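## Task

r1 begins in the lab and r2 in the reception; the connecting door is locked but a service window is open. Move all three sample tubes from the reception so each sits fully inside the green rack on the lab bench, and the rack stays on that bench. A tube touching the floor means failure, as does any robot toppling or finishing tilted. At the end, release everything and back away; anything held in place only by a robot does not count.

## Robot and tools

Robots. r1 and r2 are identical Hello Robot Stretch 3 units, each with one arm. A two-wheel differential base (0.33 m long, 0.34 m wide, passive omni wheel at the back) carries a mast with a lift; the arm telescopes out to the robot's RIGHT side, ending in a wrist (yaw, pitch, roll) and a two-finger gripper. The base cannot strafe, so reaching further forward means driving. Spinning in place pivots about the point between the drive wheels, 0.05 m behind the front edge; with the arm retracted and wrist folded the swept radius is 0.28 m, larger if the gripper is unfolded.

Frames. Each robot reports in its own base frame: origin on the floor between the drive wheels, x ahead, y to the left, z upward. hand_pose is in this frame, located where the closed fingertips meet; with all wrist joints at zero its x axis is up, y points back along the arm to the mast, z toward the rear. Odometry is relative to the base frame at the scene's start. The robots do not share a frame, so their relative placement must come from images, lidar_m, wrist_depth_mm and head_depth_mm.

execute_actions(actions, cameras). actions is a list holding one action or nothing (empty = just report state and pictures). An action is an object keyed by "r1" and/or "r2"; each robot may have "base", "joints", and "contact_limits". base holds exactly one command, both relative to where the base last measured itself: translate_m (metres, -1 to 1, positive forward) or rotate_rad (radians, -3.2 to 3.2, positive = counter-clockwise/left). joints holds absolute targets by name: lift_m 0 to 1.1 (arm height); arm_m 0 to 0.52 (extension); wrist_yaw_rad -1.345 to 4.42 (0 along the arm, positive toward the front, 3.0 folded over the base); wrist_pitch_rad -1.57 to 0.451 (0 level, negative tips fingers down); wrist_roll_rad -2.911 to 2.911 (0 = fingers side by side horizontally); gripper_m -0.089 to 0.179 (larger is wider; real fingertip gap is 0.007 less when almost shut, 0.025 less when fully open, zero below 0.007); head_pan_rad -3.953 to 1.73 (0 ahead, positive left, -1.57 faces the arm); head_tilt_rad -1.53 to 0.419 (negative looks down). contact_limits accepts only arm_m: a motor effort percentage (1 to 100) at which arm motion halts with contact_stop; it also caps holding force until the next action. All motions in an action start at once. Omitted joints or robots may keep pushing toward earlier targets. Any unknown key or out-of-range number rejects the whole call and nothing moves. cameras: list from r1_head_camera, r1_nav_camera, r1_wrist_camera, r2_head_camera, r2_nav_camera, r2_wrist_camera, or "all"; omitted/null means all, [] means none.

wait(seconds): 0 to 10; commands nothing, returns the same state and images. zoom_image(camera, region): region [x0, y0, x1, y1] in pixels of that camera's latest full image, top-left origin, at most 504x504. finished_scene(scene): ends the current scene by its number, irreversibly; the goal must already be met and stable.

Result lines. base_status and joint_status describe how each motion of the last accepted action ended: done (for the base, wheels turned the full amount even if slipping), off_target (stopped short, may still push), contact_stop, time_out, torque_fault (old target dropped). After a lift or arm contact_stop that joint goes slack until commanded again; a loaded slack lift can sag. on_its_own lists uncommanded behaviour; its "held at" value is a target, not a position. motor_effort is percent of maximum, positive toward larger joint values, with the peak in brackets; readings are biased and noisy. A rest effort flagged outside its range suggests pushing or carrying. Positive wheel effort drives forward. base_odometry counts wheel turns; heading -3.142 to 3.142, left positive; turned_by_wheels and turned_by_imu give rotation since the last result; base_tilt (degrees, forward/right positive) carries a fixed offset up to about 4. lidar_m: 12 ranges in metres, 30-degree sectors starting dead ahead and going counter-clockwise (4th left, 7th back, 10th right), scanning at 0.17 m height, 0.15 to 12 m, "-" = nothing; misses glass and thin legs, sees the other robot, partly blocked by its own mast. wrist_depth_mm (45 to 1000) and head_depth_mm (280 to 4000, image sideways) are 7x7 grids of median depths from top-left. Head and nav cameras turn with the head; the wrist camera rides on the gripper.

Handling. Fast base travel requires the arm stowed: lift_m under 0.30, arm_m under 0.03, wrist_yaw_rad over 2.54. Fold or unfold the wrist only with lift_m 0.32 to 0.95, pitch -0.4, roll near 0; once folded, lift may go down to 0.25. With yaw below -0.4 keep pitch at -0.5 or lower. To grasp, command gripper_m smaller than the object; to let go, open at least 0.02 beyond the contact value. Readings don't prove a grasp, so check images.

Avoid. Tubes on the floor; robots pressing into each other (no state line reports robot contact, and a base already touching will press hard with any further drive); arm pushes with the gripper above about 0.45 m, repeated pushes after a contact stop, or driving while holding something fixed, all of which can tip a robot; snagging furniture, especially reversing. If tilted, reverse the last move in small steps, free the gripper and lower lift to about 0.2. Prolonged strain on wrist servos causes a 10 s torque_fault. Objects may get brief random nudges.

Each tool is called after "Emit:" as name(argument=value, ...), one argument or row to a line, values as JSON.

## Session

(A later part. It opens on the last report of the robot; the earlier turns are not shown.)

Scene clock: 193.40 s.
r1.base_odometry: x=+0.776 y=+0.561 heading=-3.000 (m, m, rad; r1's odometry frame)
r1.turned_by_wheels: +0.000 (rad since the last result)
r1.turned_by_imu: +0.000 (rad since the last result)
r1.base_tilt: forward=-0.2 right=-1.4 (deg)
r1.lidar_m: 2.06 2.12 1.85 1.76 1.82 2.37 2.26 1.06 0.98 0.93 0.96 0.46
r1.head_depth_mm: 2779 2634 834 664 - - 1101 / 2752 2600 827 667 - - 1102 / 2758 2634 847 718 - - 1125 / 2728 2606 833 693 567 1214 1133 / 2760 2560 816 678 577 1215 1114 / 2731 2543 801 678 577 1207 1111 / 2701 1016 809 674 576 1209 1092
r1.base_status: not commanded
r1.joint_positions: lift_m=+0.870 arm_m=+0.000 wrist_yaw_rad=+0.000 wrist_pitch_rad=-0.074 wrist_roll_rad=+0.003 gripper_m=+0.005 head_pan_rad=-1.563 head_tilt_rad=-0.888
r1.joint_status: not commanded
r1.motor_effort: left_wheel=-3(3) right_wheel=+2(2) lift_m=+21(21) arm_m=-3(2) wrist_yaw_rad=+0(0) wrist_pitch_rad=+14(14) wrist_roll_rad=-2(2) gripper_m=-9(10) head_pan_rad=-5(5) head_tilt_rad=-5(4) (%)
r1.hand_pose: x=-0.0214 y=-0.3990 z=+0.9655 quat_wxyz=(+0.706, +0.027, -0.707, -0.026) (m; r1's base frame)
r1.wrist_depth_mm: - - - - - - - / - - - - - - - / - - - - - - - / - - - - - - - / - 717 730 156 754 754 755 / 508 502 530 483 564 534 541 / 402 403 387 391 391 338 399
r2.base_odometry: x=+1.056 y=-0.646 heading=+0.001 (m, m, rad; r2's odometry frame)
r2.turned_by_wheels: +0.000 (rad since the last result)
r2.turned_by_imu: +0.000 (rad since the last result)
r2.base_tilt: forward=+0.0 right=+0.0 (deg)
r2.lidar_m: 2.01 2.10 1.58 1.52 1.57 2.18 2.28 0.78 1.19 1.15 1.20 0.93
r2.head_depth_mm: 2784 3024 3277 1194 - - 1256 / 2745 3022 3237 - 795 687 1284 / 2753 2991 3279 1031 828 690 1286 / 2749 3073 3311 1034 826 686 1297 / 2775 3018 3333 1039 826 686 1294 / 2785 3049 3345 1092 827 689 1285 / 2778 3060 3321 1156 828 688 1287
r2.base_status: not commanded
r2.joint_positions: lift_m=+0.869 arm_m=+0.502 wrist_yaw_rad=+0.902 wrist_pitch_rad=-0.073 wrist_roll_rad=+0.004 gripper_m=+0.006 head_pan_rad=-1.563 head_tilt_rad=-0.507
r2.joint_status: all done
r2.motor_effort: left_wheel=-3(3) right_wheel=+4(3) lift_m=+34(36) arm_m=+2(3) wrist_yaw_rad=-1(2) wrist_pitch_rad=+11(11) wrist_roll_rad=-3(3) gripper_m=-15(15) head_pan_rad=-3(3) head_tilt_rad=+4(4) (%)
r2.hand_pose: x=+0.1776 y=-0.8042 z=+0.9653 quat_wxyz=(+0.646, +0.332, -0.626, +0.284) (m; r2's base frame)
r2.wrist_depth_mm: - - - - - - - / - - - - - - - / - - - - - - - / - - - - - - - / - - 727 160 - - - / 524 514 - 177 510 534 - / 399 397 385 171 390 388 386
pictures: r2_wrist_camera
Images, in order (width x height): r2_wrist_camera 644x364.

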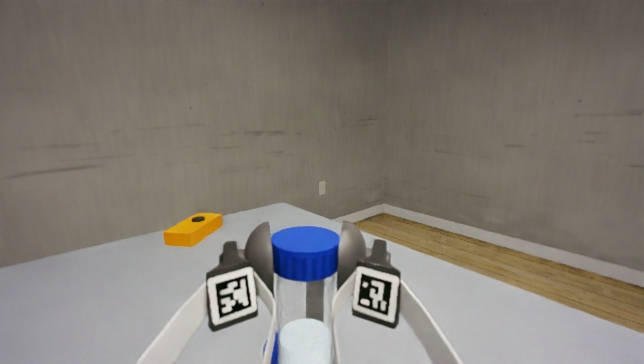

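Emit:
execute_actions(
  actions=[
    {"r1":{"base":{"translate_m":-0.163},"joints":{"arm_m":0.1,"lift_m":0.835}},"r2":{"base":{"translate_m":-1},"joints":{"arm_m":0,"wrist_yaw_rad":0}}},
  ],
  cameras=["r1_head_camera","r1_wrist_camera"],
)

Scene clock: 205.30 s.
r1.base_odometry: x=+0.937 y=+0.583 heading=-3.000 (m, m, rad; r1's odometry frame)
r1.turned_by_wheels: +0.000 (rad since the last result)
r1.turned_by_imu: +0.001 (rad since the last result)
r1.base_tilt: forward=-0.1 right=-1.3 (deg)
r1.lidar_m: 2.23 2.28 1.84 1.76 1.81 2.21 2.10 0.91 0.98 0.94 0.96 0.60
r1.head_depth_mm: 2720 2609 827 - - - 1105 / 2769 2620 827 - - 1241 1123 / 2772 2594 845 - 554 1236 1130 / 2770 2592 829 678 569 1237 1141 / 2739 2557 819 680 578 1231 1117 / 2714 1020 815 676 578 1225 1120 / 2774 1024 810 675 576 1230 1110
r1.base_status: done
r1.joint_positions: lift_m=+0.835 arm_m=+0.100 wrist_yaw_rad=+0.000 wrist_pitch_rad=-0.074 wrist_roll_rad=+0.003 gripper_m=+0.005 head_pan_rad=-1.563 head_tilt_rad=-0.889
r1.joint_status: all done
r1.motor_effort: left_wheel=-3(7) right_wheel=+2(3) lift_m=+17(15) arm_m=+4(5) wrist_yaw_rad=+0(1) wrist_pitch_rad=+14(14) wrist_roll_rad=-2(2) gripper_m=-10(9) head_pan_rad=-5(4) head_tilt_rad=-4(4) (%)
r1.hand_pose: x=-0.0214 y=-0.4984 z=+0.9308 quat_wxyz=(+0.706, +0.027, -0.707, -0.026) (m; r1's base frame)
r1.wrist_depth_mm: - - - - - - - / - - - - - - - / - - - - - - - / - - - - - - - / 624 635 637 156 655 663 668 / 447 451 468 422 493 470 467 / 350 351 339 343 343 359 362
r2.base_odometry: x=+0.056 y=-0.647 heading=+0.001 (m, m, rad; r2's odometry frame)
r2.turned_by_wheels: +0.000 (rad since the last result)
r2.turned_by_imu: +0.004 (rad since the last result)
r2.base_tilt: forward=-0.1 right=+0.0 (deg)
r2.lidar_m: 3.00 2.15 1.57 1.51 1.59 1.30 1.28 1.33 1.83 3.20 0.61 1.63
r2.head_depth_mm: 2712 2956 3182 2809 2023 1565 1365 / 2751 2942 3243 2815 2016 1561 1359 / 2730 3023 3289 2838 2037 1050 - / 2752 3055 3288 2830 2136 1575 1283 / 2758 3052 3300 2866 2028 1569 1290 / 2797 3035 3388 2519 1863 1541 1287 / 2783 3038 3356 1158 1550 1544 1284
r2.base_status: done
r2.joint_positions: lift_m=+0.869 arm_m=+0.002 wrist_yaw_rad=+0.000 wrist_pitch_rad=-0.074 wrist_roll_rad=+0.004 gripper_m=+0.006 head_pan_rad=-1.563 head_tilt_rad=-0.507
r2.joint_status: all done
joint sent to its limit — the command would take r2.arm_m past its lower limit, so that joint was sent only as far as its limit.
r2.motor_effort: left_wheel=-4(7) right_wheel=+5(6) lift_m=+34(34) arm_m=-4(4) wrist_yaw_rad=+0(4) wrist_pitch_rad=+11(11) wrist_roll_rad=-3(2) gripper_m=-15(15) head_pan_rad=-3(3) head_tilt_rad=+4(4) (%)
r2.hand_pose: x=-0.0214 y=-0.4007 z=+0.9652 quat_wxyz=(+0.705, +0.026, -0.708, -0.026) (m; r2's base frame)
r2.wrist_depth_mm: - - - - - - - / - - - - - - - / - - - - - - - / - - - - - - - / 738 810 - 160 - - - / 525 967 - 176 - - - / 461 - - 171 - - -
pictures: r1_head_camera (sideways: a quarter turn clockwise sets it upright), r1_wrist_camera
Images, in order (width x height): r1_head_camera 896x504, r1_wrist_camera 644x364.

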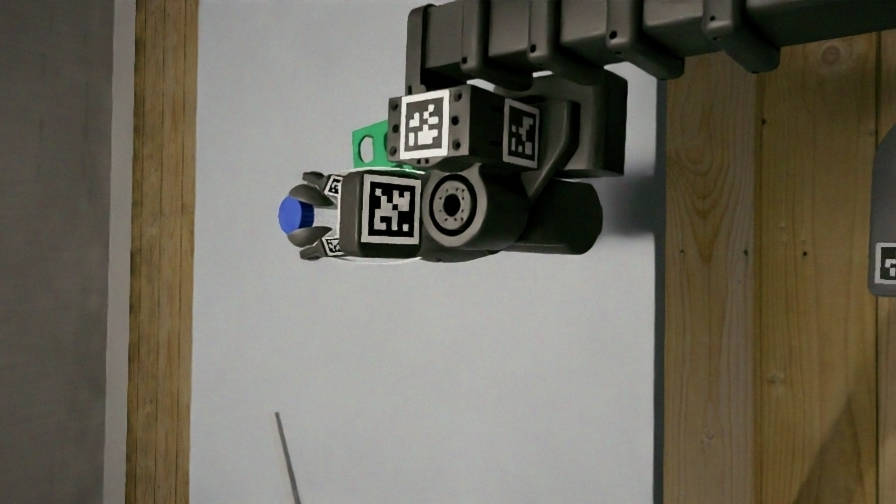

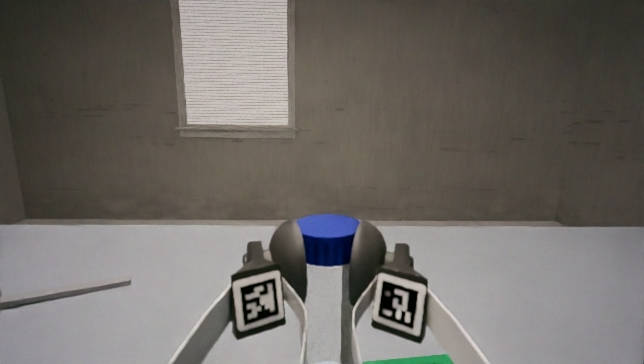

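Emit:
execute_actions(
  actions=[
    {"r1":{"base":{"translate_m":-0.214},"joints":{"arm_m":0.247,"wrist_yaw_rad":1.2,"lift_m":0.85}},"r2":{"base":{"translate_m":-0.577}}},
  ],
  cameras=[],
)

Emit:
execute_actions(
  actions=[
    {"r1":{"joints":{"lift_m":0.83,"head_pan_rad":-1.2}},"r2":{"base":{"rotate_rad":-1.49}}},
  ],
  cameras=["r1_head_camera"],
)

Scene clock: 212.93 s.
r1.base_odometry: x=+1.149 y=+0.614 heading=-3.001 (m, m, rad; r1's odometry frame)
r1.turned_by_wheels: +0.000 (rad since the last result)
r1.turned_by_imu: +0.001 (rad since the last result)
r1.base_tilt: forward=-0.1 right=-1.4 (deg)
r1.lidar_m: 2.45 2.49 1.83 1.75 1.80 1.97 1.89 0.70 0.98 0.94 0.97 0.80
r1.head_depth_mm: 2789 2679 836 - - 1268 1121 / 2773 2684 788 681 582 1243 1117 / 2743 2730 - 680 581 1235 1132 / 2752 2599 872 679 579 1233 1131 / 2778 2653 - 669 580 1239 1113 / 2731 1019 824 661 579 1233 1114 / 2784 1016 768 674 576 1231 1106
r1.base_status: done
r1.joint_positions: lift_m=+0.850 arm_m=+0.247 wrist_yaw_rad=+1.198 wrist_pitch_rad=-0.074 wrist_roll_rad=+0.003 gripper_m=+0.005 head_pan_rad=-1.563 head_tilt_rad=-0.889
r1.joint_status: all done
r1.motor_effort: left_wheel=-3(6) right_wheel=+2(3) lift_m=+21(19) arm_m=+4(4) wrist_yaw_rad=+1(2) wrist_pitch_rad=+14(14) wrist_roll_rad=-2(2) gripper_m=-9(9) head_pan_rad=-5(5) head_tilt_rad=-4(3) (%)
r1.hand_pose: x=+0.2149 y=-0.4841 z=+0.9455 quat_wxyz=(+0.598, +0.421, -0.569, +0.376) (m; r1's base frame)
r1.wrist_depth_mm: - - - - - - - / - - - - - - - / - - - - - - - / - - - - - - - / - 658 675 156 690 - - / - 479 494 447 508 492 492 / 369 372 355 362 364 381 379
r2.base_odometry: x=-0.521 y=-0.647 heading=+0.001 (m, m, rad; r2's odometry frame)
r2.turned_by_wheels: +0.000 (rad since the last result)
r2.turned_by_imu: +0.002 (rad since the last result)
r2.base_tilt: forward=+0.0 right=-0.1 (deg)
r2.lidar_m: 2.41 2.15 1.57 1.53 0.96 0.72 0.70 0.73 1.00 2.84 1.47 1.07
r2.head_depth_mm: 2346 2313 2299 2262 1961 1574 1350 / 2735 2980 3255 2817 2012 1571 1359 / 2739 2988 3313 2822 2012 1054 - / 2752 3033 3342 2826 2107 1586 1287 / 2778 2961 3332 2836 2019 1576 1290 / 2788 2974 3344 2802 2013 1568 1286 / 2814 3065 3351 2786 2029 1581 1292
r2.base_status: done
r2.joint_positions: lift_m=+0.869 arm_m=+0.002 wrist_yaw_rad=+0.000 wrist_pitch_rad=-0.074 wrist_roll_rad=+0.004 gripper_m=+0.006 head_pan_rad=-1.563 head_tilt_rad=-0.507
r2.joint_status: not commanded
r2.motor_effort: left_wheel=-4(9) right_wheel=+5(5) lift_m=+34(34) arm_m=-4(4) wrist_yaw_rad=+0(0) wrist_pitch_rad=+11(11) wrist_roll_rad=-3(3) gripper_m=-14(15) head_pan_rad=-3(4) head_tilt_rad=+4(5) (%)
r2.hand_pose: x=-0.0214 y=-0.4007 z=+0.9652 quat_wxyz=(+0.705, +0.026, -0.708, -0.026) (m; r2's base frame)
r2.wrist_depth_mm: - - - - - - - / - - - - - - - / - - - - - - - / - - - - - - - / - - - 160 - 834 702 / - - - 176 - - 528 / - - - 172 - - 755
pictures: none
No camera images: the call's "cameras" was empty. Leave "cameras" out to get every camera's image.

Scene clock: 216.27 s.
r1.base_odometry: x=+1.149 y=+0.614 heading=-3.001 (m, m, rad; r1's odometry frame)
r1.turned_by_wheels: +0.000 (rad since the last result)
r1.turned_by_imu: +0.000 (rad since the last result)
r1.base_tilt: forward=-0.1 right=-1.3 (deg)
r1.lidar_m: 2.44 2.49 1.83 1.75 1.81 1.97 1.89 0.70 0.99 0.94 0.97 0.80
r1.head_depth_mm: 2608 2655 854 652 585 530 1120 / 2715 2673 903 651 583 1199 1127 / 2830 1034 873 668 580 1217 1122 / 2901 1032 715 662 580 1257 1120 / 3045 1027 815 678 592 1259 1115 / 3138 1020 810 676 614 1247 1114 / 3191 1013 809 672 1350 1247 1114
r1.base_status: not commanded
r1.joint_positions: lift_m=+0.830 arm_m=+0.247 wrist_yaw_rad=+1.198 wrist_pitch_rad=-0.074 wrist_roll_rad=+0.003 gripper_m=+0.005 head_pan_rad=-1.207 head_tilt_rad=-0.889
r1.joint_status: all done
r1.motor_effort: left_wheel=-3(3) right_wheel=+2(2) lift_m=+17(22) arm_m=+4(5) wrist_yaw_rad=+1(1) wrist_pitch_rad=+14(14) wrist_roll_rad=-2(2) gripper_m=-9(10) head_pan_rad=+4(34) head_tilt_rad=-3(4) (%)
r1.hand_pose: x=+0.2149 y=-0.4841 z=+0.9257 quat_wxyz=(+0.598, +0.421, -0.569, +0.376) (m; r1's base frame)
r1.wrist_depth_mm: - - - - - - - / - - - - - - - / - - - - - - - / - - - - - - - / - 613 617 156 632 630 - / 494 441 456 411 482 453 456 / 342 344 331 333 334 351 354
r2.base_odometry: x=-0.521 y=-0.647 heading=-1.489 (m, m, rad; r2's odometry frame)
r2.turned_by_wheels: -1.490 (rad since the last result)
r2.turned_by_imu: -1.503 (rad since the last result)
r2.base_tilt: forward=+0.0 right=-0.1 (deg)
r2.lidar_m: 3.17 1.48 1.06 3.57 2.03 1.53 1.52 0.90 0.72 0.70 0.74 1.08
r2.head_depth_mm: 548 596 653 721 807 919 1000 / 554 604 662 732 823 927 1031 / 559 610 670 742 808 693 - / 566 617 677 752 838 969 1128 / 573 625 686 765 859 979 1141 / 579 631 696 775 874 1001 1175 / 586 639 703 788 889 1022 1195
r2.base_status: done
r2.joint_positions: lift_m=+0.869 arm_m=+0.002 wrist_yaw_rad=+0.000 wrist_pitch_rad=-0.074 wrist_roll_rad=+0.004 gripper_m=+0.006 head_pan_rad=-1.563 head_tilt_rad=-0.507
r2.joint_status: not commanded
r2.motor_effort: left_wheel=+4(10) right_wheel=-4(8) lift_m=+34(34) arm_m=-4(4) wrist_yaw_rad=+0(0) wrist_pitch_rad=+11(11) wrist_roll_rad=-3(3) gripper_m=-15(15) head_pan_rad=-3(3) head_tilt_rad=+4(4) (%)
r2.hand_pose: x=-0.0214 y=-0.4007 z=+0.9652 quat_wxyz=(+0.705, +0.026, -0.708, -0.026) (m; r2's base frame)
r2.wrist_depth_mm: 427 426 425 419 415 415 410 / 444 437 435 431 434 427 418 / 465 462 453 447 452 444 421 / 477 474 472 467 458 460 429 / 502 497 488 161 487 476 444 / 525 515 - 177 496 492 464 / 533 533 530 171 522 519 484
pictures: r1_head_camera (sideways: a quarter turn clockwise sets it upright)
Images, in order (width x height): r1_head_camera 896x504.

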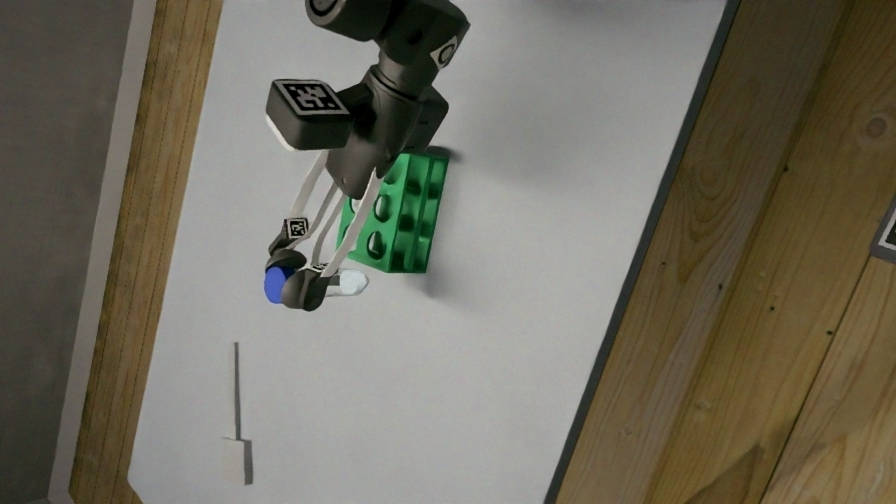

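Emit:
execute_actions(
  actions=[
    {"r1":{"base":{"translate_m":-0.04},"joints":{"arm_m":0.257}},"r2":{"base":{"translate_m":0.915},"joints":{"lift_m":0.83}}},
  ],
  cameras=["r1_head_camera","r2_head_camera"],
)

Emit:
zoom_image(
  camera="r1_head_camera",
  region=[250,140,470,320],
)

Scene clock: 227.07 s.
r1.base_odometry: x=+1.189 y=+0.619 heading=-3.001 (m, m, rad; r1's odometry frame)
r1.turned_by_wheels: +0.000 (rad since the last result)
r1.turned_by_imu: +0.000 (rad since the last result)
r1.base_tilt: forward=-0.1 right=-1.3 (deg)
r1.lidar_m: 2.49 2.53 1.83 1.75 1.80 1.93 1.85 0.67 0.99 0.94 0.97 0.84
r1.head_depth_mm: 2623 2634 853 655 585 529 1126 / 2717 2604 - 666 584 1199 1123 / 2842 1034 866 669 580 1217 1119 / 2943 1033 705 674 581 1262 1111 / 2990 1021 813 677 592 1250 1115 / 3137 1022 812 677 614 1248 1106 / 3161 1022 811 673 1358 1257 1105
r1.base_status: done
r1.joint_positions: lift_m=+0.830 arm_m=+0.257 wrist_yaw_rad=+1.199 wrist_pitch_rad=-0.074 wrist_roll_rad=+0.003 gripper_m=+0.005 head_pan_rad=-1.207 head_tilt_rad=-0.889
r1.joint_status: all done
r1.motor_effort: left_wheel=-3(7) right_wheel=+2(4) lift_m=+17(17) arm_m=+3(2) wrist_yaw_rad=+0(1) wrist_pitch_rad=+14(14) wrist_roll_rad=-2(2) gripper_m=-9(8) head_pan_rad=+4(4) head_tilt_rad=-4(4) (%)
r1.hand_pose: x=+0.2151 y=-0.4938 z=+0.9258 quat_wxyz=(+0.598, +0.421, -0.569, +0.376) (m; r1's base frame)
r1.wrist_depth_mm: - - - - - - - / - - - - - - - / - - - - - - - / - - - - - - - / - 620 617 156 634 697 - / 464 442 458 422 475 451 454 / 342 345 331 334 335 354 354
r2.base_odometry: x=-0.446 y=-1.559 heading=-1.489 (m, m, rad; r2's odometry frame)
r2.turned_by_wheels: +0.000 (rad since the last result)
r2.turned_by_imu: -0.001 (rad since the last result)
r2.base_tilt: forward=+0.0 right=-0.1 (deg)
r2.lidar_m: 2.29 2.43 0.90 1.20 0.95 2.48 2.26 1.02 0.79 0.77 0.82 1.19
r2.head_depth_mm: - - - 1147 826 1016 1163 / - - 3497 1159 827 1034 1186 / - - 3982 1154 828 510 - / - - - 1156 827 1079 1218 / - - - 1160 827 1087 1226 / - - - 1153 832 1108 1234 / - - - 1161 830 1131 1251
r2.base_status: done
r2.joint_positions: lift_m=+0.831 arm_m=+0.002 wrist_yaw_rad=+0.000 wrist_pitch_rad=-0.074 wrist_roll_rad=+0.004 gripper_m=+0.006 head_pan_rad=-1.563 head_tilt_rad=-0.507
r2.joint_status: all done
r2.motor_effort: left_wheel=+4(9) right_wheel=-4(5) lift_m=+12(31) arm_m=-4(4) wrist_yaw_rad=+0(0) wrist_pitch_rad=+11(11) wrist_roll_rad=-3(3) gripper_m=-15(15) head_pan_rad=-3(3) head_tilt_rad=+5(4) (%)
r2.hand_pose: x=-0.0214 y=-0.4007 z=+0.9263 quat_wxyz=(+0.705, +0.026, -0.708, -0.026) (m; r2's base frame)
r2.wrist_depth_mm: - - - - - 578 471 / - - - - - 595 491 / - - - - - 576 507 / 668 - - - - 584 531 / 608 635 626 160 622 550 548 / 447 446 - 177 450 438 567 / 364 359 354 171 349 348 345
pictures: r1_head_camera (sideways: a quarter turn clockwise sets it upright), r2_head_camera (sideways: a quarter turn clockwise sets it upright)
Images, in order (width x height): r1_head_camera 896x504, r2_head_camera 896x504.

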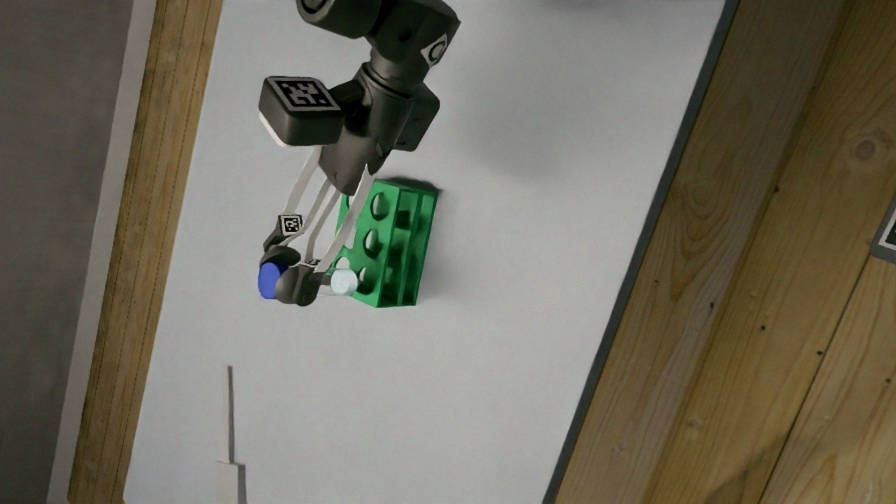

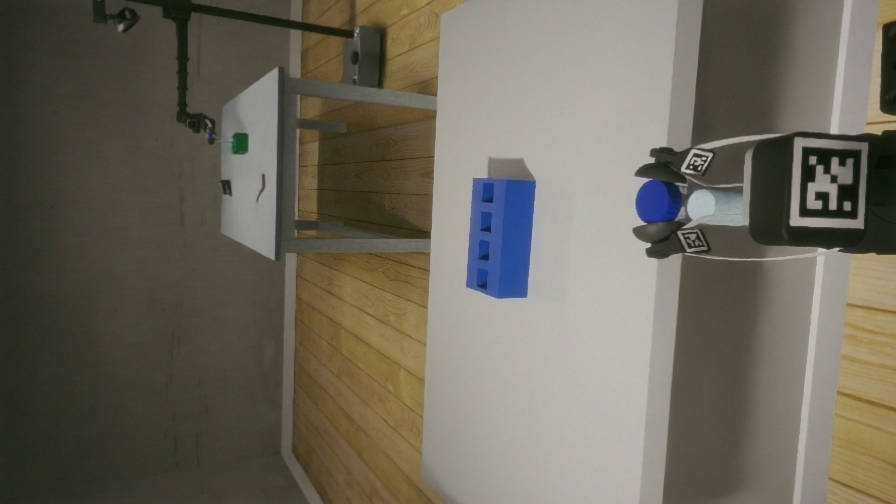

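Region (250, 140, 470, 320) of r1_head_camera's 896x504 image, scaled by 2.291, with more detail than that image has; it fills the top 412 rows of this view, and the rest is white.

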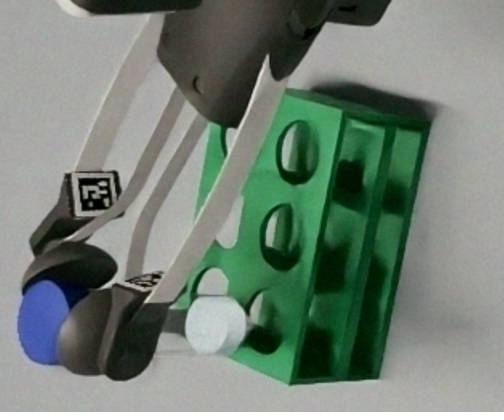

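Emit:
zoom_image(
  camera="r2_head_camera",
  region=[180,100,270,170],
)

Region (180, 100, 270, 170) of r2_head_camera's 896x504 image, scaled by 5.600, with more detail than that image has.

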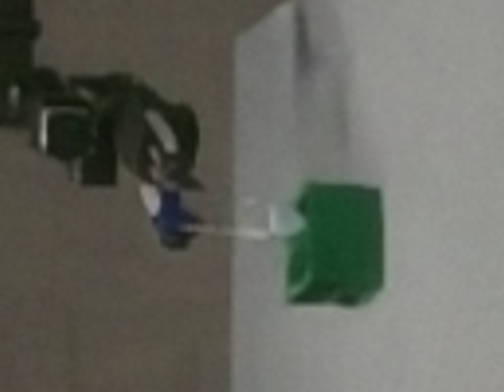

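Emit:
execute_actions(
  actions=[
    {"r1":{"joints":{"lift_m":0.812}},"r2":{"joints":{"arm_m":0.445,"lift_m":0.822}}},
  ],
  cameras=["r1_head_camera","r1_nav_camera"],
)

Emit:
zoom_image(
  camera="r1_head_camera",
  region=[250,140,470,320],
)

Scene clock: 231.87 s.
r1.base_odometry: x=+1.189 y=+0.619 heading=-3.001 (m, m, rad; r1's odometry frame)
r1.turned_by_wheels: +0.000 (rad since the last result)
r1.turned_by_imu: +0.000 (rad since the last result)
r1.base_tilt: forward=-0.1 right=-1.3 (deg)
r1.lidar_m: 2.48 2.53 1.83 1.75 1.80 1.93 1.85 0.67 0.99 0.94 0.97 0.84
r1.head_depth_mm: 2613 2643 856 655 585 530 1124 / 2744 2621 877 651 582 1197 1121 / 2830 1034 848 663 582 1227 1120 / 2930 1029 707 678 580 1255 1119 / 3048 1029 815 676 590 1267 1116 / 3133 1022 814 676 614 1251 1118 / 3221 1013 807 672 1356 1250 1115
r1.base_status: not commanded
r1.joint_positions: lift_m=+0.812 arm_m=+0.257 wrist_yaw_rad=+1.200 wrist_pitch_rad=-0.073 wrist_roll_rad=+0.003 gripper_m=+0.005 head_pan_rad=-1.207 head_tilt_rad=-0.889
r1.joint_status: all done
r1.motor_effort: left_wheel=-3(3) right_wheel=+2(2) lift_m=+17(17) arm_m=+4(4) wrist_yaw_rad=+0(1) wrist_pitch_rad=+13(14) wrist_roll_rad=-2(2) gripper_m=-9(8) head_pan_rad=+3(4) head_tilt_rad=-4(4) (%)
r1.hand_pose: x=+0.2152 y=-0.4936 z=+0.9082 quat_wxyz=(+0.597, +0.421, -0.569, +0.377) (m; r1's base frame)
r1.wrist_depth_mm: - - - - - - - / - - - - - - - / - - - - - - - / - - - - - - - / - 570 578 156 593 599 - / 420 407 424 393 442 418 422 / 318 319 307 315 297 325 326
r2.base_odometry: x=-0.446 y=-1.559 heading=-1.489 (m, m, rad; r2's odometry frame)
r2.turned_by_wheels: +0.000 (rad since the last result)
r2.turned_by_imu: +0.000 (rad since the last result)
r2.base_tilt: forward=-0.1 right=+0.0 (deg)
r2.lidar_m: 2.29 2.44 0.90 1.20 0.95 2.49 2.26 1.02 0.78 0.77 0.82 1.19
r2.head_depth_mm: - - - 1155 863 - - / - - 3505 3001 810 1040 1189 / - - 3867 - 794 1050 1194 / - - 3996 1151 828 1074 1212 / - - - 1153 827 1086 1223 / - - - 1161 829 1106 1237 / - - - 1151 831 1133 1256
r2.base_status: not commanded
r2.joint_positions: lift_m=+0.823 arm_m=+0.445 wrist_yaw_rad=+0.000 wrist_pitch_rad=-0.074 wrist_roll_rad=+0.004 gripper_m=+0.006 head_pan_rad=-1.563 head_tilt_rad=-0.507
r2.joint_status: all done
r2.motor_effort: left_wheel=+4(4) right_wheel=-4(4) lift_m=+12(12) arm_m=+2(3) wrist_yaw_rad=+0(0) wrist_pitch_rad=+11(11) wrist_roll_rad=-3(3) gripper_m=-15(15) head_pan_rad=-3(3) head_tilt_rad=+4(5) (%)
r2.hand_pose: x=-0.0214 y=-0.8435 z=+0.9183 quat_wxyz=(+0.705, +0.026, -0.708, -0.026) (m; r2's base frame)
r2.wrist_depth_mm: - - - - - - - / - - - - - - - / - - - - - - - / - - - - - - - / - - - 160 - - - / 429 425 - 176 428 415 439 / 328 328 318 171 323 318 320
pictures: r1_head_camera (sideways: a quarter turn clockwise sets it upright), r1_nav_camera (sideways: a quarter turn counterclockwise sets it upright)
Images, in order (width x height): r1_head_camera 896x504, r1_nav_camera 672x504.

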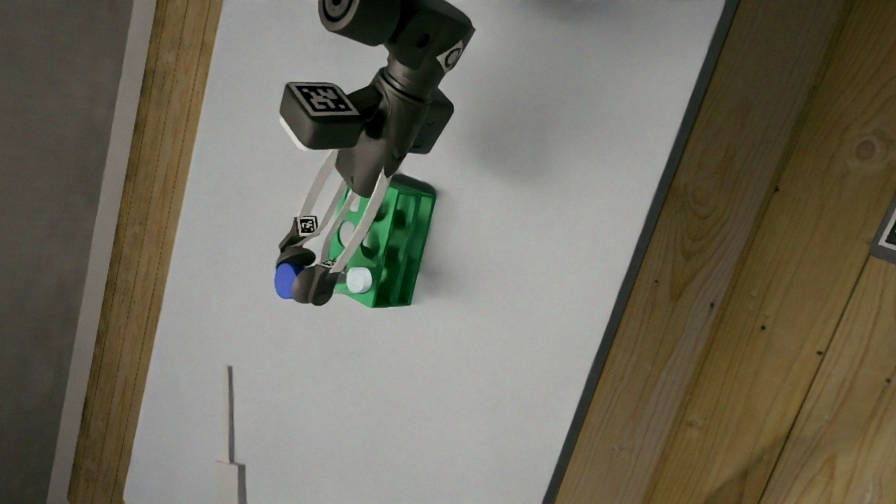

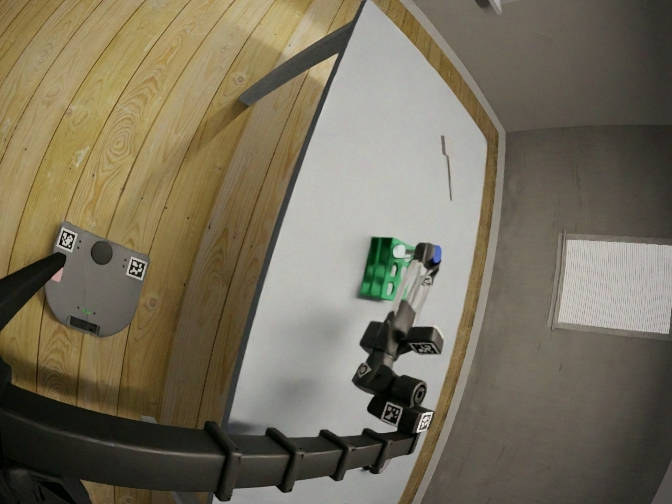

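Region (250, 140, 470, 320) of r1_head_camera's 896x504 image, scaled by 2.291, with more detail than that image has; it fills the top 412 rows of this view, and the rest is white.

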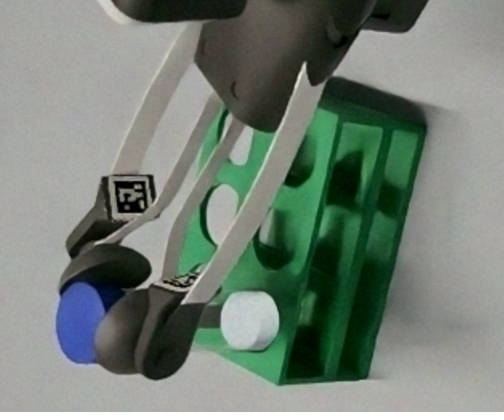

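Self-centring (rack slid). Continue; pan head to view r2 afterwards.

Emit:
execute_actions(
  actions=[
    {"r1":{"joints":{"lift_m":0.78}}},
  ],
  cameras=["r1_head_camera"],
)

Emit:
execute_actions(
  actions=[
    {"r1":{"joints":{"head_pan_rad":-0.1,"head_tilt_rad":-0.2}}},
  ],
  cameras=["r1_head_camera"],
)

Scene clock: 233.17 s.
r1.base_odometry: x=+1.189 y=+0.619 heading=-3.001 (m, m, rad; r1's odometry frame)
r1.turned_by_wheels: +0.000 (rad since the last result)
r1.turned_by_imu: +0.000 (rad since the last result)
r1.base_tilt: forward=-0.1 right=-1.3 (deg)
r1.lidar_m: 2.49 2.53 1.83 1.75 1.80 1.93 1.85 0.67 0.99 0.94 0.97 0.84
r1.head_depth_mm: 2645 2623 839 648 585 532 1126 / 2744 2608 849 650 582 1200 1129 / 2791 1029 851 665 582 1222 1113 / 2947 1031 844 678 581 1260 1126 / 3051 1026 816 678 590 1261 1113 / 3120 1014 816 675 615 1253 1117 / 3120 1013 810 672 1358 1254 1115
r1.base_status: not commanded
r1.joint_positions: lift_m=+0.780 arm_m=+0.257 wrist_yaw_rad=+1.200 wrist_pitch_rad=-0.073 wrist_roll_rad=+0.003 gripper_m=+0.005 head_pan_rad=-1.207 head_tilt_rad=-0.889
r1.joint_status: all done
r1.motor_effort: left_wheel=-3(3) right_wheel=+2(2) lift_m=+17(12) arm_m=+4(4) wrist_yaw_rad=-1(0) wrist_pitch_rad=+13(13) wrist_roll_rad=-2(2) gripper_m=-9(9) head_pan_rad=+3(4) head_tilt_rad=-5(4) (%)
r1.hand_pose: x=+0.2152 y=-0.4936 z=+0.8762 quat_wxyz=(+0.597, +0.421, -0.569, +0.377) (m; r1's base frame)
r1.wrist_depth_mm: - - - - - - - / - - - - - - - / - - - - - - - / - - - 836 835 - - / 570 491 491 156 502 508 559 / 348 346 360 332 378 359 359 / 269 271 261 194 183 277 278
r2.base_odometry: x=-0.446 y=-1.559 heading=-1.489 (m, m, rad; r2's odometry frame)
r2.turned_by_wheels: +0.000 (rad since the last result)
r2.turned_by_imu: +0.000 (rad since the last result)
r2.base_tilt: forward=-0.1 right=+0.0 (deg)
r2.lidar_m: 2.29 2.44 0.90 1.20 0.95 2.48 2.27 1.02 0.79 0.77 0.82 1.19
r2.head_depth_mm: - - - 1158 858 - - / - - 3437 2927 808 1039 1193 / - - 3982 - 794 1055 1189 / - - - 1150 824 1071 1207 / - - - 1157 830 1096 1227 / - - - 1160 829 1110 1239 / - - - 1154 829 1128 1256
r2.base_status: not commanded
r2.joint_positions: lift_m=+0.823 arm_m=+0.445 wrist_yaw_rad=+0.000 wrist_pitch_rad=-0.074 wrist_roll_rad=+0.004 gripper_m=+0.006 head_pan_rad=-1.563 head_tilt_rad=-0.507
r2.joint_status: not commanded
r2.motor_effort: left_wheel=+4(4) right_wheel=-4(4) lift_m=+12(11) arm_m=+2(2) wrist_yaw_rad=+0(0) wrist_pitch_rad=+11(11) wrist_roll_rad=-3(3) gripper_m=-15(15) head_pan_rad=-3(3) head_tilt_rad=+4(4) (%)
r2.hand_pose: x=-0.0214 y=-0.8435 z=+0.9183 quat_wxyz=(+0.705, +0.026, -0.708, -0.026) (m; r2's base frame)
r2.wrist_depth_mm: - - - - - - - / - - - - - - - / - - - - - - - / - - - - - - - / - - - 161 - - - / 432 423 - 176 431 416 439 / 329 334 319 171 321 324 320
pictures: r1_head_camera (sideways: a quarter turn clockwise sets it upright)
Images, in order (width x height): r1_head_camera 896x504.

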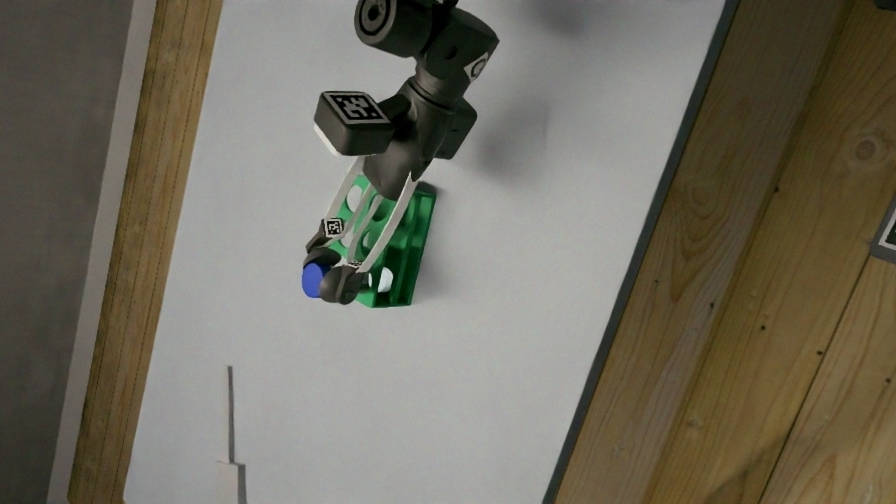

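Scene clock: 234.30 s.
r1.base_odometry: x=+1.189 y=+0.619 heading=-3.001 (m, m, rad; r1's odometry frame)
r1.turned_by_wheels: +0.000 (rad since the last result)
r1.turned_by_imu: +0.000 (rad since the last result)
r1.base_tilt: forward=-0.1 right=-1.3 (deg)
r1.lidar_m: 2.49 2.53 1.83 1.75 1.80 1.93 1.85 0.67 0.99 0.94 0.98 0.84
r1.head_depth_mm: 2370 2452 - 2731 2787 2319 714 / 2342 2416 - 3047 2779 2314 765 / 2288 2376 - 2837 2706 2276 1647 / 2264 2331 2427 2562 2675 2263 1687 / 2242 2320 2404 2486 2654 2243 1677 / 2199 2281 2370 2441 2571 2230 1676 / 2182 2251 2336 2415 2522 2228 1661
r1.base_status: not commanded
r1.joint_positions: lift_m=+0.780 arm_m=+0.257 wrist_yaw_rad=+1.200 wrist_pitch_rad=-0.073 wrist_roll_rad=+0.003 gripper_m=+0.005 head_pan_rad=-0.107 head_tilt_rad=-0.211
r1.joint_status: all done
r1.motor_effort: left_wheel=-3(3) right_wheel=+2(2) lift_m=+17(17) arm_m=+3(4) wrist_yaw_rad=+0(0) wrist_pitch_rad=+13(13) wrist_roll_rad=-2(2) gripper_m=-8(10) head_pan_rad=+4(50) head_tilt_rad=+4(29) (%)
r1.hand_pose: x=+0.2152 y=-0.4936 z=+0.8762 quat_wxyz=(+0.597, +0.421, -0.569, +0.377) (m; r1's base frame)
r1.wrist_depth_mm: - - - - - - - / - - - - - - - / - - - - - - - / - - - 828 859 - - / 569 485 496 156 503 502 551 / 346 347 361 334 378 358 360 / 269 270 261 194 183 277 279
r2.base_odometry: x=-0.446 y=-1.559 heading=-1.489 (m, m, rad; r2's odometry frame)
r2.turned_by_wheels: +0.000 (rad since the last result)
r2.turned_by_imu: +0.000 (rad since the last result)
r2.base_tilt: forward=+0.0 right=+0.0 (deg)
r2.lidar_m: 2.29 2.43 0.90 1.20 0.95 2.47 2.26 1.02 0.79 0.77 0.82 1.19
r2.head_depth_mm: - - - 1148 863 - - / - - 3469 2996 812 1044 1184 / - - 3988 - 798 1050 1186 / - - 3960 1156 823 1069 1213 / - - - 1159 826 1093 1232 / - - - 1157 828 1112 1227 / - - - 1159 829 1131 1258
r2.base_status: not commanded
r2.joint_positions: lift_m=+0.823 arm_m=+0.445 wrist_yaw_rad=+0.000 wrist_pitch_rad=-0.074 wrist_roll_rad=+0.004 gripper_m=+0.006 head_pan_rad=-1.563 head_tilt_rad=-0.507
r2.joint_status: not commanded
r2.motor_effort: left_wheel=+4(4) right_wheel=-4(4) lift_m=+12(12) arm_m=+3(3) wrist_yaw_rad=+0(0) wrist_pitch_rad=+11(11) wrist_roll_rad=-3(3) gripper_m=-15(15) head_pan_rad=-3(3) head_tilt_rad=+4(4) (%)
r2.hand_pose: x=-0.0214 y=-0.8435 z=+0.9183 quat_wxyz=(+0.705, +0.026, -0.708, -0.026) (m; r2's base frame)
r2.wrist_depth_mm: - - - - - - - / - - - - - - - / - - - - - - - / - - - - - - - / - - - 160 - - - / 432 424 - 176 432 417 445 / 331 326 320 172 324 324 320
pictures: r1_head_camera (sideways: a quarter turn clockwise sets it upright)
Images, in order (width x height): r1_head_camera 896x504.

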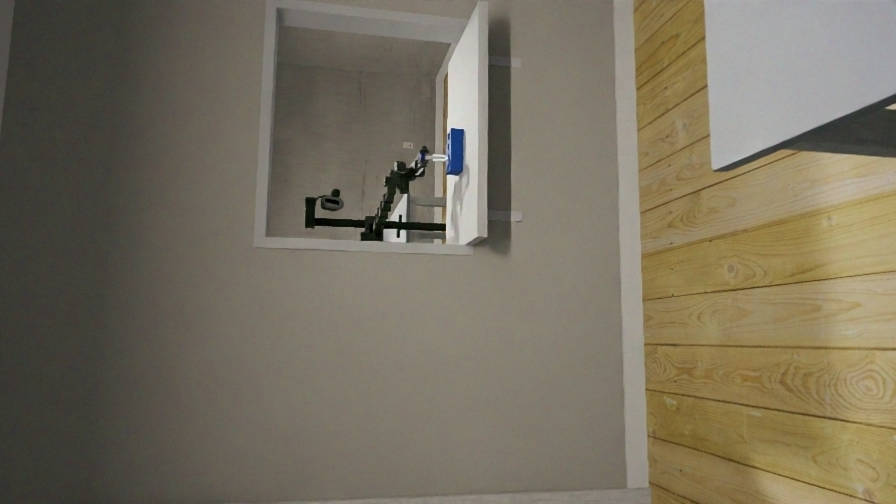

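Emit:
execute_actions(
  actions=[
    {"r1":{"joints":{"gripper_m":0.09}},"r2":{"joints":{"lift_m":0.8}}},
  ],
  cameras=["r1_head_camera","r2_wrist_camera","r1_wrist_camera"],
)

Emit:
zoom_image(
  camera="r1_head_camera",
  region=[400,115,490,190],
)

Scene clock: 235.80 s.
r1.base_odometry: x=+1.189 y=+0.619 heading=-3.001 (m, m, rad; r1's odometry frame)
r1.turned_by_wheels: +0.000 (rad since the last result)
r1.turned_by_imu: +0.000 (rad since the last result)
r1.base_tilt: forward=-0.2 right=-1.3 (deg)
r1.lidar_m: 2.49 2.53 1.84 1.75 1.80 1.93 1.85 0.67 0.99 0.94 0.97 0.84
r1.head_depth_mm: 2360 2437 - 2735 2827 2312 713 / 2332 2419 - 3009 2750 2313 765 / 2311 2381 - 2698 2703 2260 1631 / 2258 2362 2470 2567 2660 2298 1697 / 2216 2332 2418 2548 2608 2219 1666 / 2207 2273 2374 2475 2592 2239 1657 / 2153 2256 2337 2419 2532 2188 1660
r1.base_status: not commanded
r1.joint_positions: lift_m=+0.780 arm_m=+0.257 wrist_yaw_rad=+1.200 wrist_pitch_rad=-0.073 wrist_roll_rad=+0.003 gripper_m=+0.090 head_pan_rad=-0.107 head_tilt_rad=-0.211
r1.joint_status: all done
r1.motor_effort: left_wheel=-3(3) right_wheel=+2(2) lift_m=+17(17) arm_m=+5(4) wrist_yaw_rad=-1(0) wrist_pitch_rad=+13(13) wrist_roll_rad=-2(2) gripper_m=+0(80) head_pan_rad=+3(4) head_tilt_rad=+4(4) (%)
r1.hand_pose: x=+0.2152 y=-0.4936 z=+0.8762 quat_wxyz=(+0.597, +0.421, -0.569, +0.377) (m; r1's base frame)
r1.wrist_depth_mm: - - - - - - - / - - - - - - - / - - - - - - - / - - - 836 849 - - / 570 489 533 169 503 505 557 / 345 349 351 333 356 360 359 / 270 261 272 194 185 264 278
r2.base_odometry: x=-0.446 y=-1.559 heading=-1.489 (m, m, rad; r2's odometry frame)
r2.turned_by_wheels: +0.000 (rad since the last result)
r2.turned_by_imu: +0.000 (rad since the last result)
r2.base_tilt: forward=-0.1 right=-0.1 (deg)
r2.lidar_m: 2.29 2.44 0.90 1.20 0.95 2.48 2.26 1.02 0.79 0.77 0.82 1.19
r2.head_depth_mm: - - - 1158 859 - - / - - 3542 2910 793 1048 1194 / - - 3877 3184 792 1050 1200 / - - 3932 1195 830 1071 1213 / - - - 1149 829 1089 1226 / - - - 1159 827 1104 1227 / - - - 1167 832 1124 1259
r2.base_status: not commanded
r2.joint_positions: lift_m=+0.801 arm_m=+0.445 wrist_yaw_rad=+0.001 wrist_pitch_rad=-0.068 wrist_roll_rad=+0.004 gripper_m=+0.006 head_pan_rad=-1.563 head_tilt_rad=-0.507
r2.joint_status: all done
r2.motor_effort: left_wheel=+4(5) right_wheel=-5(4) lift_m=+11(12) arm_m=+2(2) wrist_yaw_rad=-1(1) wrist_pitch_rad=+8(11) wrist_roll_rad=-3(3) gripper_m=-15(15) head_pan_rad=-3(3) head_tilt_rad=+5(4) (%)
r2.hand_pose: x=-0.0212 y=-0.8437 z=+0.8979 quat_wxyz=(+0.705, +0.025, -0.708, -0.024) (m; r2's base frame)
r2.wrist_depth_mm: - - - - - - - / - - - - - - - / - - - - - - - / - - - - - - - / - - - 159 - - - / 391 395 - 178 391 380 380 / 304 303 224 171 282 294 292
pictures: r1_head_camera (sideways: a quarter turn clockwise sets it upright), r1_wrist_camera, r2_wrist_camera
Images, in order (width x height): r1_head_camera 896x504, r1_wrist_camera 644x364, r2_wrist_camera 644x364.

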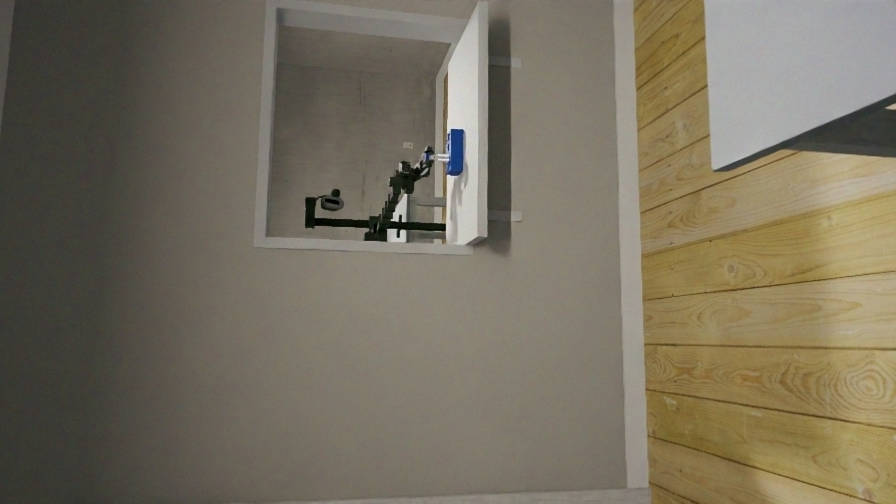

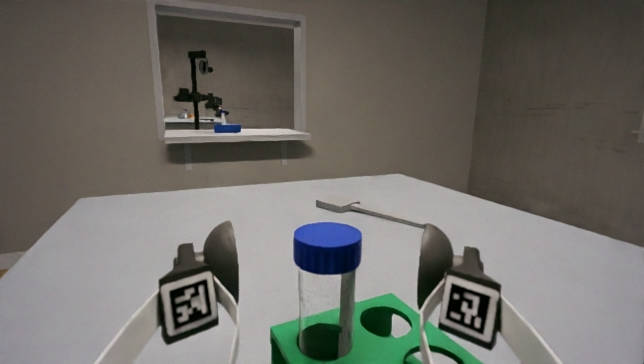

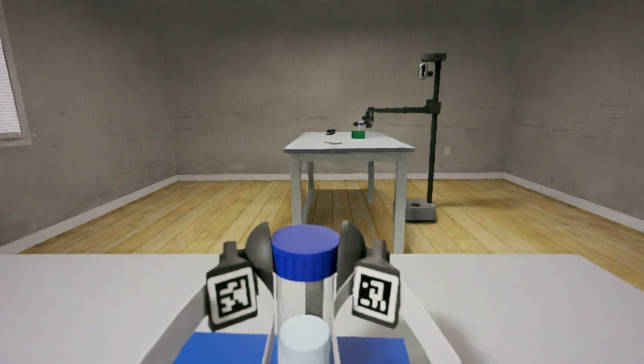

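Region (400, 115, 490, 190) of r1_head_camera's 896x504 image, scaled by 5.600, with more detail than that image has.

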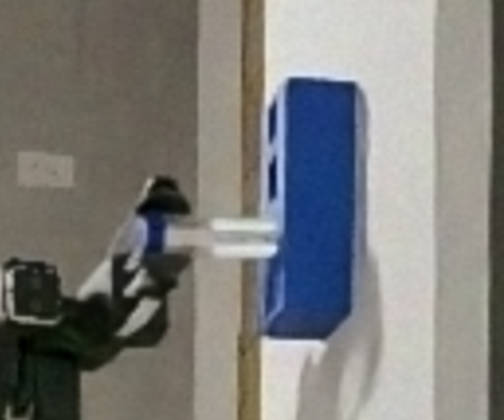

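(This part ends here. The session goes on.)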